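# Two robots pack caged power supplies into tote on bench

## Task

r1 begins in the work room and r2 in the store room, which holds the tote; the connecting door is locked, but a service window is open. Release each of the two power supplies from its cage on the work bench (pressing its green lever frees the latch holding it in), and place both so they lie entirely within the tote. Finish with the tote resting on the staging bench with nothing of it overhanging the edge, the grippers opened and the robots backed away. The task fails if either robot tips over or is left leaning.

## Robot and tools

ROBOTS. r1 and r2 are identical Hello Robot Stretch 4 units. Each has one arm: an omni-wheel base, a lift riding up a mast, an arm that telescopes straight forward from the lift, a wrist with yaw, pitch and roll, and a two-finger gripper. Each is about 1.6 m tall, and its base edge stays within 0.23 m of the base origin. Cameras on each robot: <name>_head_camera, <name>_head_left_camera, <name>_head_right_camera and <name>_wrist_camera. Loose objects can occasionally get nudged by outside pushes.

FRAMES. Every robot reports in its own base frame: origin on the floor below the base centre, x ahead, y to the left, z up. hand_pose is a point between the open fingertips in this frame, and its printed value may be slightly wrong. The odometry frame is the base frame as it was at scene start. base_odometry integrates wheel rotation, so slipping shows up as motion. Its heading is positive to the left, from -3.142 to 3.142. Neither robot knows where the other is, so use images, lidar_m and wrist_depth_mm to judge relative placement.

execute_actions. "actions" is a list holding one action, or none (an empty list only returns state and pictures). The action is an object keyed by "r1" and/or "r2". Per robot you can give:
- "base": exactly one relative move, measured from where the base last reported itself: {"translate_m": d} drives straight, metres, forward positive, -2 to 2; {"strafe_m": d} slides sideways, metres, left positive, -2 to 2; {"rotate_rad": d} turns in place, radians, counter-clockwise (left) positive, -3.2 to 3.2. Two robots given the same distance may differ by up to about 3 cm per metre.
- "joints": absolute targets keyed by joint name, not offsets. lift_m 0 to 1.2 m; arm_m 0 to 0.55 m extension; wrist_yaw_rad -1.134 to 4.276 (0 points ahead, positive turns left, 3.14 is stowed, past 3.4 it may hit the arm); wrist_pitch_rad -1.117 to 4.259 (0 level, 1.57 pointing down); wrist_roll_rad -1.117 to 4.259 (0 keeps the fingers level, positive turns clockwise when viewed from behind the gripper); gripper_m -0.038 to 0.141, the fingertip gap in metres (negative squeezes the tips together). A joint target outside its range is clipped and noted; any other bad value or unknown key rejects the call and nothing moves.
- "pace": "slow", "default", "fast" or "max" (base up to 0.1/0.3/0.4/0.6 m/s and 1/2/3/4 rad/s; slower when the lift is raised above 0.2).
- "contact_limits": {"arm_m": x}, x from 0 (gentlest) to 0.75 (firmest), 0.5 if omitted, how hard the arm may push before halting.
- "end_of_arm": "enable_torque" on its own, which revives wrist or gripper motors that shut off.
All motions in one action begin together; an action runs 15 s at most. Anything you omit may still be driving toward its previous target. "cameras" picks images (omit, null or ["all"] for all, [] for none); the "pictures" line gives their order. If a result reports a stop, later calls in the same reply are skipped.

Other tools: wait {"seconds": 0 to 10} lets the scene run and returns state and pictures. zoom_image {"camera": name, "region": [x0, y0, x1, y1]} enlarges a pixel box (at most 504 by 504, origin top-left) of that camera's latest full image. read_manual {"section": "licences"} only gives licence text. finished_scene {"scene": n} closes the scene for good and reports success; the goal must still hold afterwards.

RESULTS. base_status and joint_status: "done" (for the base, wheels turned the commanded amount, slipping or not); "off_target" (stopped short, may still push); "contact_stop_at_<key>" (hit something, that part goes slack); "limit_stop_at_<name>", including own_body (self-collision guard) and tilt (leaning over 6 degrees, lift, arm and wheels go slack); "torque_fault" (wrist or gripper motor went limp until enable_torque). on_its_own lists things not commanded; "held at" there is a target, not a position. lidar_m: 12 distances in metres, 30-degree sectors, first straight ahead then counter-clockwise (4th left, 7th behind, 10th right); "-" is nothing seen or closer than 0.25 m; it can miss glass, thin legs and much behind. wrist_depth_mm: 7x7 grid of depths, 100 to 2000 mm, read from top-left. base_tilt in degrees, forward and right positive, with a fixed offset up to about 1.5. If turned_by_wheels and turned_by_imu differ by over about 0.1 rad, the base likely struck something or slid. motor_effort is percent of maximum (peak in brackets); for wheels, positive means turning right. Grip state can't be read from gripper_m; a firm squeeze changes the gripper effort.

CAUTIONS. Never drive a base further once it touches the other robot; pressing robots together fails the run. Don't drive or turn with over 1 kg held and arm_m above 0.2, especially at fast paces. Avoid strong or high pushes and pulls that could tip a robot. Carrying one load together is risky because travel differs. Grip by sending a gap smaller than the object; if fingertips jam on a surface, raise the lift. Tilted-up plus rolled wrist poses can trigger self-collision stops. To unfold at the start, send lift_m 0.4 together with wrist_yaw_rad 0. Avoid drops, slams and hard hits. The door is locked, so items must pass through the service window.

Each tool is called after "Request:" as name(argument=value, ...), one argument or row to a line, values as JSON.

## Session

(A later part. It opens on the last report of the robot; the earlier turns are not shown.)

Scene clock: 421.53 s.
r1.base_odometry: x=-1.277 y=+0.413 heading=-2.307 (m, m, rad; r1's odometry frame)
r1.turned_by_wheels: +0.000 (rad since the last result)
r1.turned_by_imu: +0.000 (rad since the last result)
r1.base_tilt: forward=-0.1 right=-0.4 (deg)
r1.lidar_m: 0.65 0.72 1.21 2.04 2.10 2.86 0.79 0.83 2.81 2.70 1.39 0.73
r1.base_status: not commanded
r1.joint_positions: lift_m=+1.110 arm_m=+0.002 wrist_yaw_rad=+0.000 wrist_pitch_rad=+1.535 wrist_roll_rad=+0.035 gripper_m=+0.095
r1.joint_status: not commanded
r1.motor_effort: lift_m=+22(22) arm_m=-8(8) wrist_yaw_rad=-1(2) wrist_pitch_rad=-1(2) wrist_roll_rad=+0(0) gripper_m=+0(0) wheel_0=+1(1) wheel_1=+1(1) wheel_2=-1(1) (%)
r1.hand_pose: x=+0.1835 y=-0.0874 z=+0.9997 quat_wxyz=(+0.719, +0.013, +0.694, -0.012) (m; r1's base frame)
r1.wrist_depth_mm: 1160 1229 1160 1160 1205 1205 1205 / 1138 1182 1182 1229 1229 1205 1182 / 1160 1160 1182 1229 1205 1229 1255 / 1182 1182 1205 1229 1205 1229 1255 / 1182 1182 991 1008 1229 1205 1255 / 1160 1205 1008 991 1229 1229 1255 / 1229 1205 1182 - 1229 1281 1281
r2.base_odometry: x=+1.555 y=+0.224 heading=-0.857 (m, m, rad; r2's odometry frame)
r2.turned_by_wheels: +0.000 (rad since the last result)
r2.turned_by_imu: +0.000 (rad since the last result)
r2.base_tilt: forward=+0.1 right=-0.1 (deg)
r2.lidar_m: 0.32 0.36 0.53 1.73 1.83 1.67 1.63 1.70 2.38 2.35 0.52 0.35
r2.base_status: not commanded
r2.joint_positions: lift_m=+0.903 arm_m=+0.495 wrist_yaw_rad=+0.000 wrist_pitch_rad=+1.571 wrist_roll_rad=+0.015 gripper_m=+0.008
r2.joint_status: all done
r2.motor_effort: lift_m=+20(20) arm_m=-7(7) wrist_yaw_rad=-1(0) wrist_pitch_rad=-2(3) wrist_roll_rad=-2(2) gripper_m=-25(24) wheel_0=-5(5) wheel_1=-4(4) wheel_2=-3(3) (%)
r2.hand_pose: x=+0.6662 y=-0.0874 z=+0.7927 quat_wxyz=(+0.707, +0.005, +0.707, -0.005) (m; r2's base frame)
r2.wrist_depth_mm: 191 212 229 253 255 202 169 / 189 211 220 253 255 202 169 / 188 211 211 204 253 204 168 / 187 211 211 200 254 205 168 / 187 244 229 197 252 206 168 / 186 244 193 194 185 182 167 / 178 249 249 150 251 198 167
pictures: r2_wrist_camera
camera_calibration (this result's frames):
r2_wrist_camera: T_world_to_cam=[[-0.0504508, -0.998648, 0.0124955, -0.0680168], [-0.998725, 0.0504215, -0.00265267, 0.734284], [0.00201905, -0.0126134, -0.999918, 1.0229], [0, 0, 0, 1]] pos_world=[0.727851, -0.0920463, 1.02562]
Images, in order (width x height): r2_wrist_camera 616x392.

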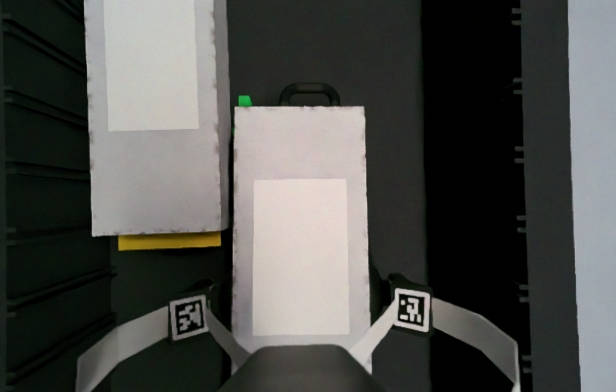

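Request:
execute_actions(
  actions=[
    {"r2":{"joints":{"lift_m":0.901,"gripper_m":0.083}}},
  ],
  cameras=["r2_wrist_camera"],
)

Request:
execute_actions(
  actions=[
    {"r2":{"joints":{"lift_m":1.01},"pace":"fast"}},
  ],
  cameras=[],
)

Request:
execute_actions(
  actions=[
    {"r2":{"joints":{"arm_m":0.0},"base":{"translate_m":-0.3},"pace":"fast"}},
  ],
  cameras=["r2_head_camera"],
)

Request:
zoom_image(
  camera="r2_head_camera",
  region=[170, 240, 310, 360],
)

Scene clock: 423.27 s.
r1.base_odometry: x=-1.277 y=+0.413 heading=-2.307 (m, m, rad; r1's odometry frame)
r1.turned_by_wheels: +0.000 (rad since the last result)
r1.turned_by_imu: +0.000 (rad since the last result)
r1.base_tilt: forward=+0.0 right=-0.4 (deg)
r1.lidar_m: 0.67 0.70 1.24 2.02 2.13 2.83 0.77 0.86 2.85 2.71 1.35 0.71
r1.base_status: not commanded
r1.joint_positions: lift_m=+1.110 arm_m=+0.002 wrist_yaw_rad=+0.000 wrist_pitch_rad=+1.535 wrist_roll_rad=+0.035 gripper_m=+0.095
r1.joint_status: not commanded
r1.motor_effort: lift_m=+23(22) arm_m=-9(8) wrist_yaw_rad=-2(1) wrist_pitch_rad=-1(2) wrist_roll_rad=+0(3) gripper_m=+0(2) wheel_0=+1(1) wheel_1=+0(0) wheel_2=-1(1) (%)
r1.hand_pose: x=+0.1835 y=-0.0874 z=+0.9997 quat_wxyz=(+0.719, +0.013, +0.694, -0.012) (m; r1's base frame)
r1.wrist_depth_mm: 1138 1182 1160 1182 1182 1229 1182 / 1160 1160 1160 1182 1229 1229 1255 / 1182 1182 1160 1205 1205 1205 1229 / 1182 1182 1182 1205 1229 1229 1255 / 1160 1182 1025 991 1229 1255 1281 / 1182 1205 1025 1008 1229 1255 1281 / 1160 1182 1205 - 1229 1255 1255
r2.base_odometry: x=+1.555 y=+0.224 heading=-0.857 (m, m, rad; r2's odometry frame)
r2.turned_by_wheels: +0.000 (rad since the last result)
r2.turned_by_imu: +0.000 (rad since the last result)
r2.base_tilt: forward=+0.2 right=-0.2 (deg)
r2.lidar_m: 0.32 0.35 0.52 1.74 1.83 1.68 1.62 1.70 2.37 2.34 0.52 0.35
r2.base_status: not commanded
r2.joint_positions: lift_m=+0.901 arm_m=+0.495 wrist_yaw_rad=+0.000 wrist_pitch_rad=+1.571 wrist_roll_rad=+0.015 gripper_m=+0.083
r2.joint_status: all done
r2.motor_effort: lift_m=+21(21) arm_m=-7(8) wrist_yaw_rad=+0(0) wrist_pitch_rad=-2(3) wrist_roll_rad=-1(2) gripper_m=-1(23) wheel_0=-5(5) wheel_1=-4(4) wheel_2=-3(3) (%)
r2.hand_pose: x=+0.6663 y=-0.0874 z=+0.7907 quat_wxyz=(+0.707, +0.005, +0.707, -0.005) (m; r2's base frame)
r2.wrist_depth_mm: 191 212 230 255 256 201 169 / 190 211 224 254 255 202 169 / 189 211 212 213 254 203 168 / 187 211 211 211 253 204 168 / 187 246 229 212 252 206 167 / 186 249 198 211 199 202 167 / 186 241 248 121 251 185 167
pictures: r2_wrist_camera
camera_calibration (this result's frames):
r2_wrist_camera: T_world_to_cam=[[-0.0505355, -0.998644, 0.0124875, -0.0679266], [-0.99872, 0.0505042, -0.00281185, 0.734441], [0.00217737, -0.0126136, -0.999918, 1.02076], [0, 0, 0, 1]] pos_world=[0.727846, -0.0920514, 1.02359]
Images, in order (width x height): r2_wrist_camera 616x392.

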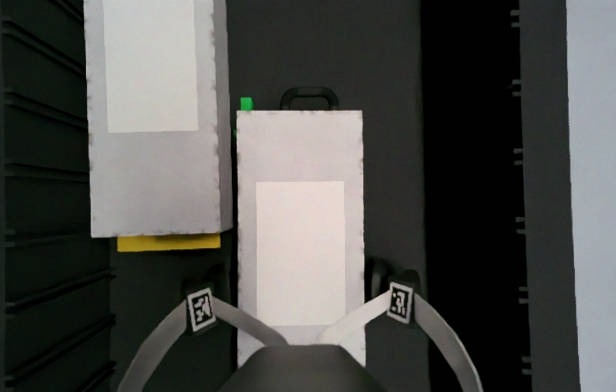

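Scene clock: 424.50 s.
r1.base_odometry: x=-1.277 y=+0.413 heading=-2.307 (m, m, rad; r1's odometry frame)
r1.turned_by_wheels: +0.000 (rad since the last result)
r1.turned_by_imu: +0.000 (rad since the last result)
r1.base_tilt: forward=+0.0 right=-0.3 (deg)
r1.lidar_m: 0.66 0.73 1.23 2.03 2.13 2.82 0.79 0.84 2.81 2.70 1.34 0.71
r1.base_status: not commanded
r1.joint_positions: lift_m=+1.110 arm_m=+0.002 wrist_yaw_rad=+0.000 wrist_pitch_rad=+1.535 wrist_roll_rad=+0.035 gripper_m=+0.095
r1.joint_status: not commanded
r1.motor_effort: lift_m=+23(23) arm_m=-8(9) wrist_yaw_rad=-1(2) wrist_pitch_rad=-2(2) wrist_roll_rad=-2(1) gripper_m=-1(1) wheel_0=+1(1) wheel_1=+0(0) wheel_2=-1(1) (%)
r1.hand_pose: x=+0.1835 y=-0.0874 z=+0.9997 quat_wxyz=(+0.719, +0.013, +0.694, -0.012) (m; r1's base frame)
r1.wrist_depth_mm: 1138 1160 1182 1182 1205 1205 1229 / 1160 1182 1182 1182 1205 1205 1229 / 1160 1182 1205 1205 1255 1255 1229 / 1160 1182 1182 1229 1255 1229 1255 / 1182 1229 991 1008 1255 1255 1281 / 1182 1182 1025 1008 1205 1255 1281 / 1205 1182 1205 - 1281 1255 1255
r2.base_odometry: x=+1.555 y=+0.224 heading=-0.857 (m, m, rad; r2's odometry frame)
r2.turned_by_wheels: +0.000 (rad since the last result)
r2.turned_by_imu: +0.000 (rad since the last result)
r2.base_tilt: forward=+0.2 right=-0.2 (deg)
r2.lidar_m: 0.34 0.34 0.51 1.75 1.83 1.69 1.62 1.69 2.35 2.34 0.50 0.36
r2.base_status: not commanded
r2.joint_positions: lift_m=+1.010 arm_m=+0.495 wrist_yaw_rad=+0.000 wrist_pitch_rad=+1.570 wrist_roll_rad=+0.015 gripper_m=+0.083
r2.joint_status: all done
r2.motor_effort: lift_m=+23(24) arm_m=-7(7) wrist_yaw_rad=-1(0) wrist_pitch_rad=-2(1) wrist_roll_rad=-3(1) gripper_m=-3(1) wheel_0=-5(5) wheel_1=-4(4) wheel_2=-3(3) (%)
r2.hand_pose: x=+0.6663 y=-0.0874 z=+0.8995 quat_wxyz=(+0.707, +0.005, +0.707, -0.005) (m; r2's base frame)
r2.wrist_depth_mm: 364 290 322 364 366 373 373 / 362 289 322 364 366 368 373 / 359 309 320 362 364 368 370 / 359 306 320 320 364 368 368 / 359 303 359 320 353 366 368 / 359 281 198 320 199 366 366 / 357 271 357 122 353 364 366
pictures: none
No camera images: the call's "cameras" was empty. Leave "cameras" out to get every camera's image.

Scene clock: 426.80 s.
r1.base_odometry: x=-1.277 y=+0.413 heading=-2.307 (m, m, rad; r1's odometry frame)
r1.turned_by_wheels: +0.000 (rad since the last result)
r1.turned_by_imu: +0.000 (rad since the last result)
r1.base_tilt: forward=+0.0 right=-0.3 (deg)
r1.lidar_m: 0.65 0.71 1.25 2.03 2.11 2.83 0.75 0.86 2.80 2.70 1.39 0.73
r1.base_status: not commanded
r1.joint_positions: lift_m=+1.110 arm_m=+0.002 wrist_yaw_rad=+0.000 wrist_pitch_rad=+1.535 wrist_roll_rad=+0.035 gripper_m=+0.095
r1.joint_status: not commanded
r1.motor_effort: lift_m=+22(23) arm_m=-8(9) wrist_yaw_rad=+0(1) wrist_pitch_rad=-1(3) wrist_roll_rad=-2(2) gripper_m=+0(0) wheel_0=+1(1) wheel_1=+0(0) wheel_2=-1(1) (%)
r1.hand_pose: x=+0.1835 y=-0.0874 z=+0.9997 quat_wxyz=(+0.719, +0.013, +0.694, -0.012) (m; r1's base frame)
r1.wrist_depth_mm: 1118 1160 1182 1182 1205 1205 1229 / 1138 1138 1160 1205 1205 1205 1229 / 1182 1182 1205 1229 1205 1205 1229 / 1160 1182 1160 1205 1229 1205 1255 / 1160 1205 1008 1008 1229 1229 1205 / 1205 1160 1008 1025 1205 1229 1255 / 1205 1205 1205 - 1255 1255 1229
r2.base_odometry: x=+1.359 y=+0.451 heading=-0.857 (m, m, rad; r2's odometry frame)
r2.turned_by_wheels: +0.000 (rad since the last result)
r2.turned_by_imu: +0.000 (rad since the last result)
r2.base_tilt: forward=+0.1 right=-0.3 (deg)
r2.lidar_m: 0.61 0.67 1.82 1.74 1.83 1.37 1.32 1.41 1.92 2.43 0.94 0.65
r2.base_status: done
r2.joint_positions: lift_m=+1.010 arm_m=+0.003 wrist_yaw_rad=+0.000 wrist_pitch_rad=+1.570 wrist_roll_rad=+0.015 gripper_m=+0.083
r2.joint_status: all done
joint sent to its limit — the command would take r2.arm_m past its lower limit, so that joint was sent only as far as its limit.
r2.motor_effort: lift_m=+23(22) arm_m=-7(12) wrist_yaw_rad=+1(1) wrist_pitch_rad=-1(2) wrist_roll_rad=-3(2) gripper_m=-2(1) wheel_0=-3(8) wheel_1=-1(8) wheel_2=+1(12) (%)
r2.hand_pose: x=+0.1739 y=-0.0874 z=+0.8995 quat_wxyz=(+0.707, +0.005, +0.707, -0.005) (m; r2's base frame)
r2.wrist_depth_mm: 1118 1118 1138 1160 1138 1138 1160 / 1138 1138 1138 1138 1138 1160 1138 / 1118 1118 1138 1138 1138 1138 1138 / 1118 1138 1138 1138 1138 1160 1138 / 1138 1118 904 917 1118 1138 1160 / 1118 1118 198 904 198 1138 1138 / 1118 1118 1118 122 1118 1118 1138
pictures: r2_head_camera
Images, in order (width x height): r2_head_camera 420x560.

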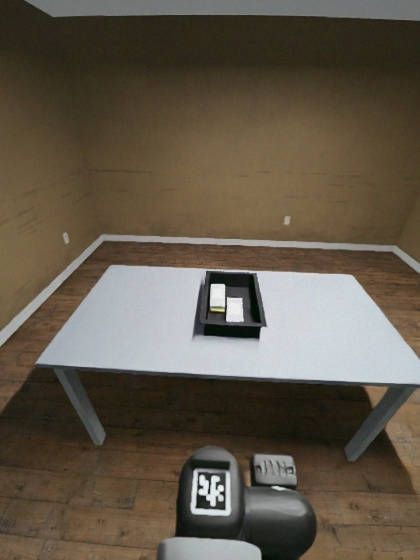

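Region (170, 240, 310, 360) of r2_head_camera's 420x560 image, scaled by 3.600, with more detail than that image has; it fills the top 432 rows of this view, and the rest is white.

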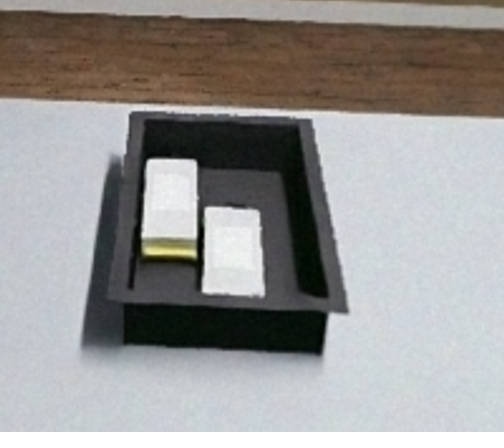

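Request:
finished_scene(
  scene=2,
)

The scene is finished: the task was done.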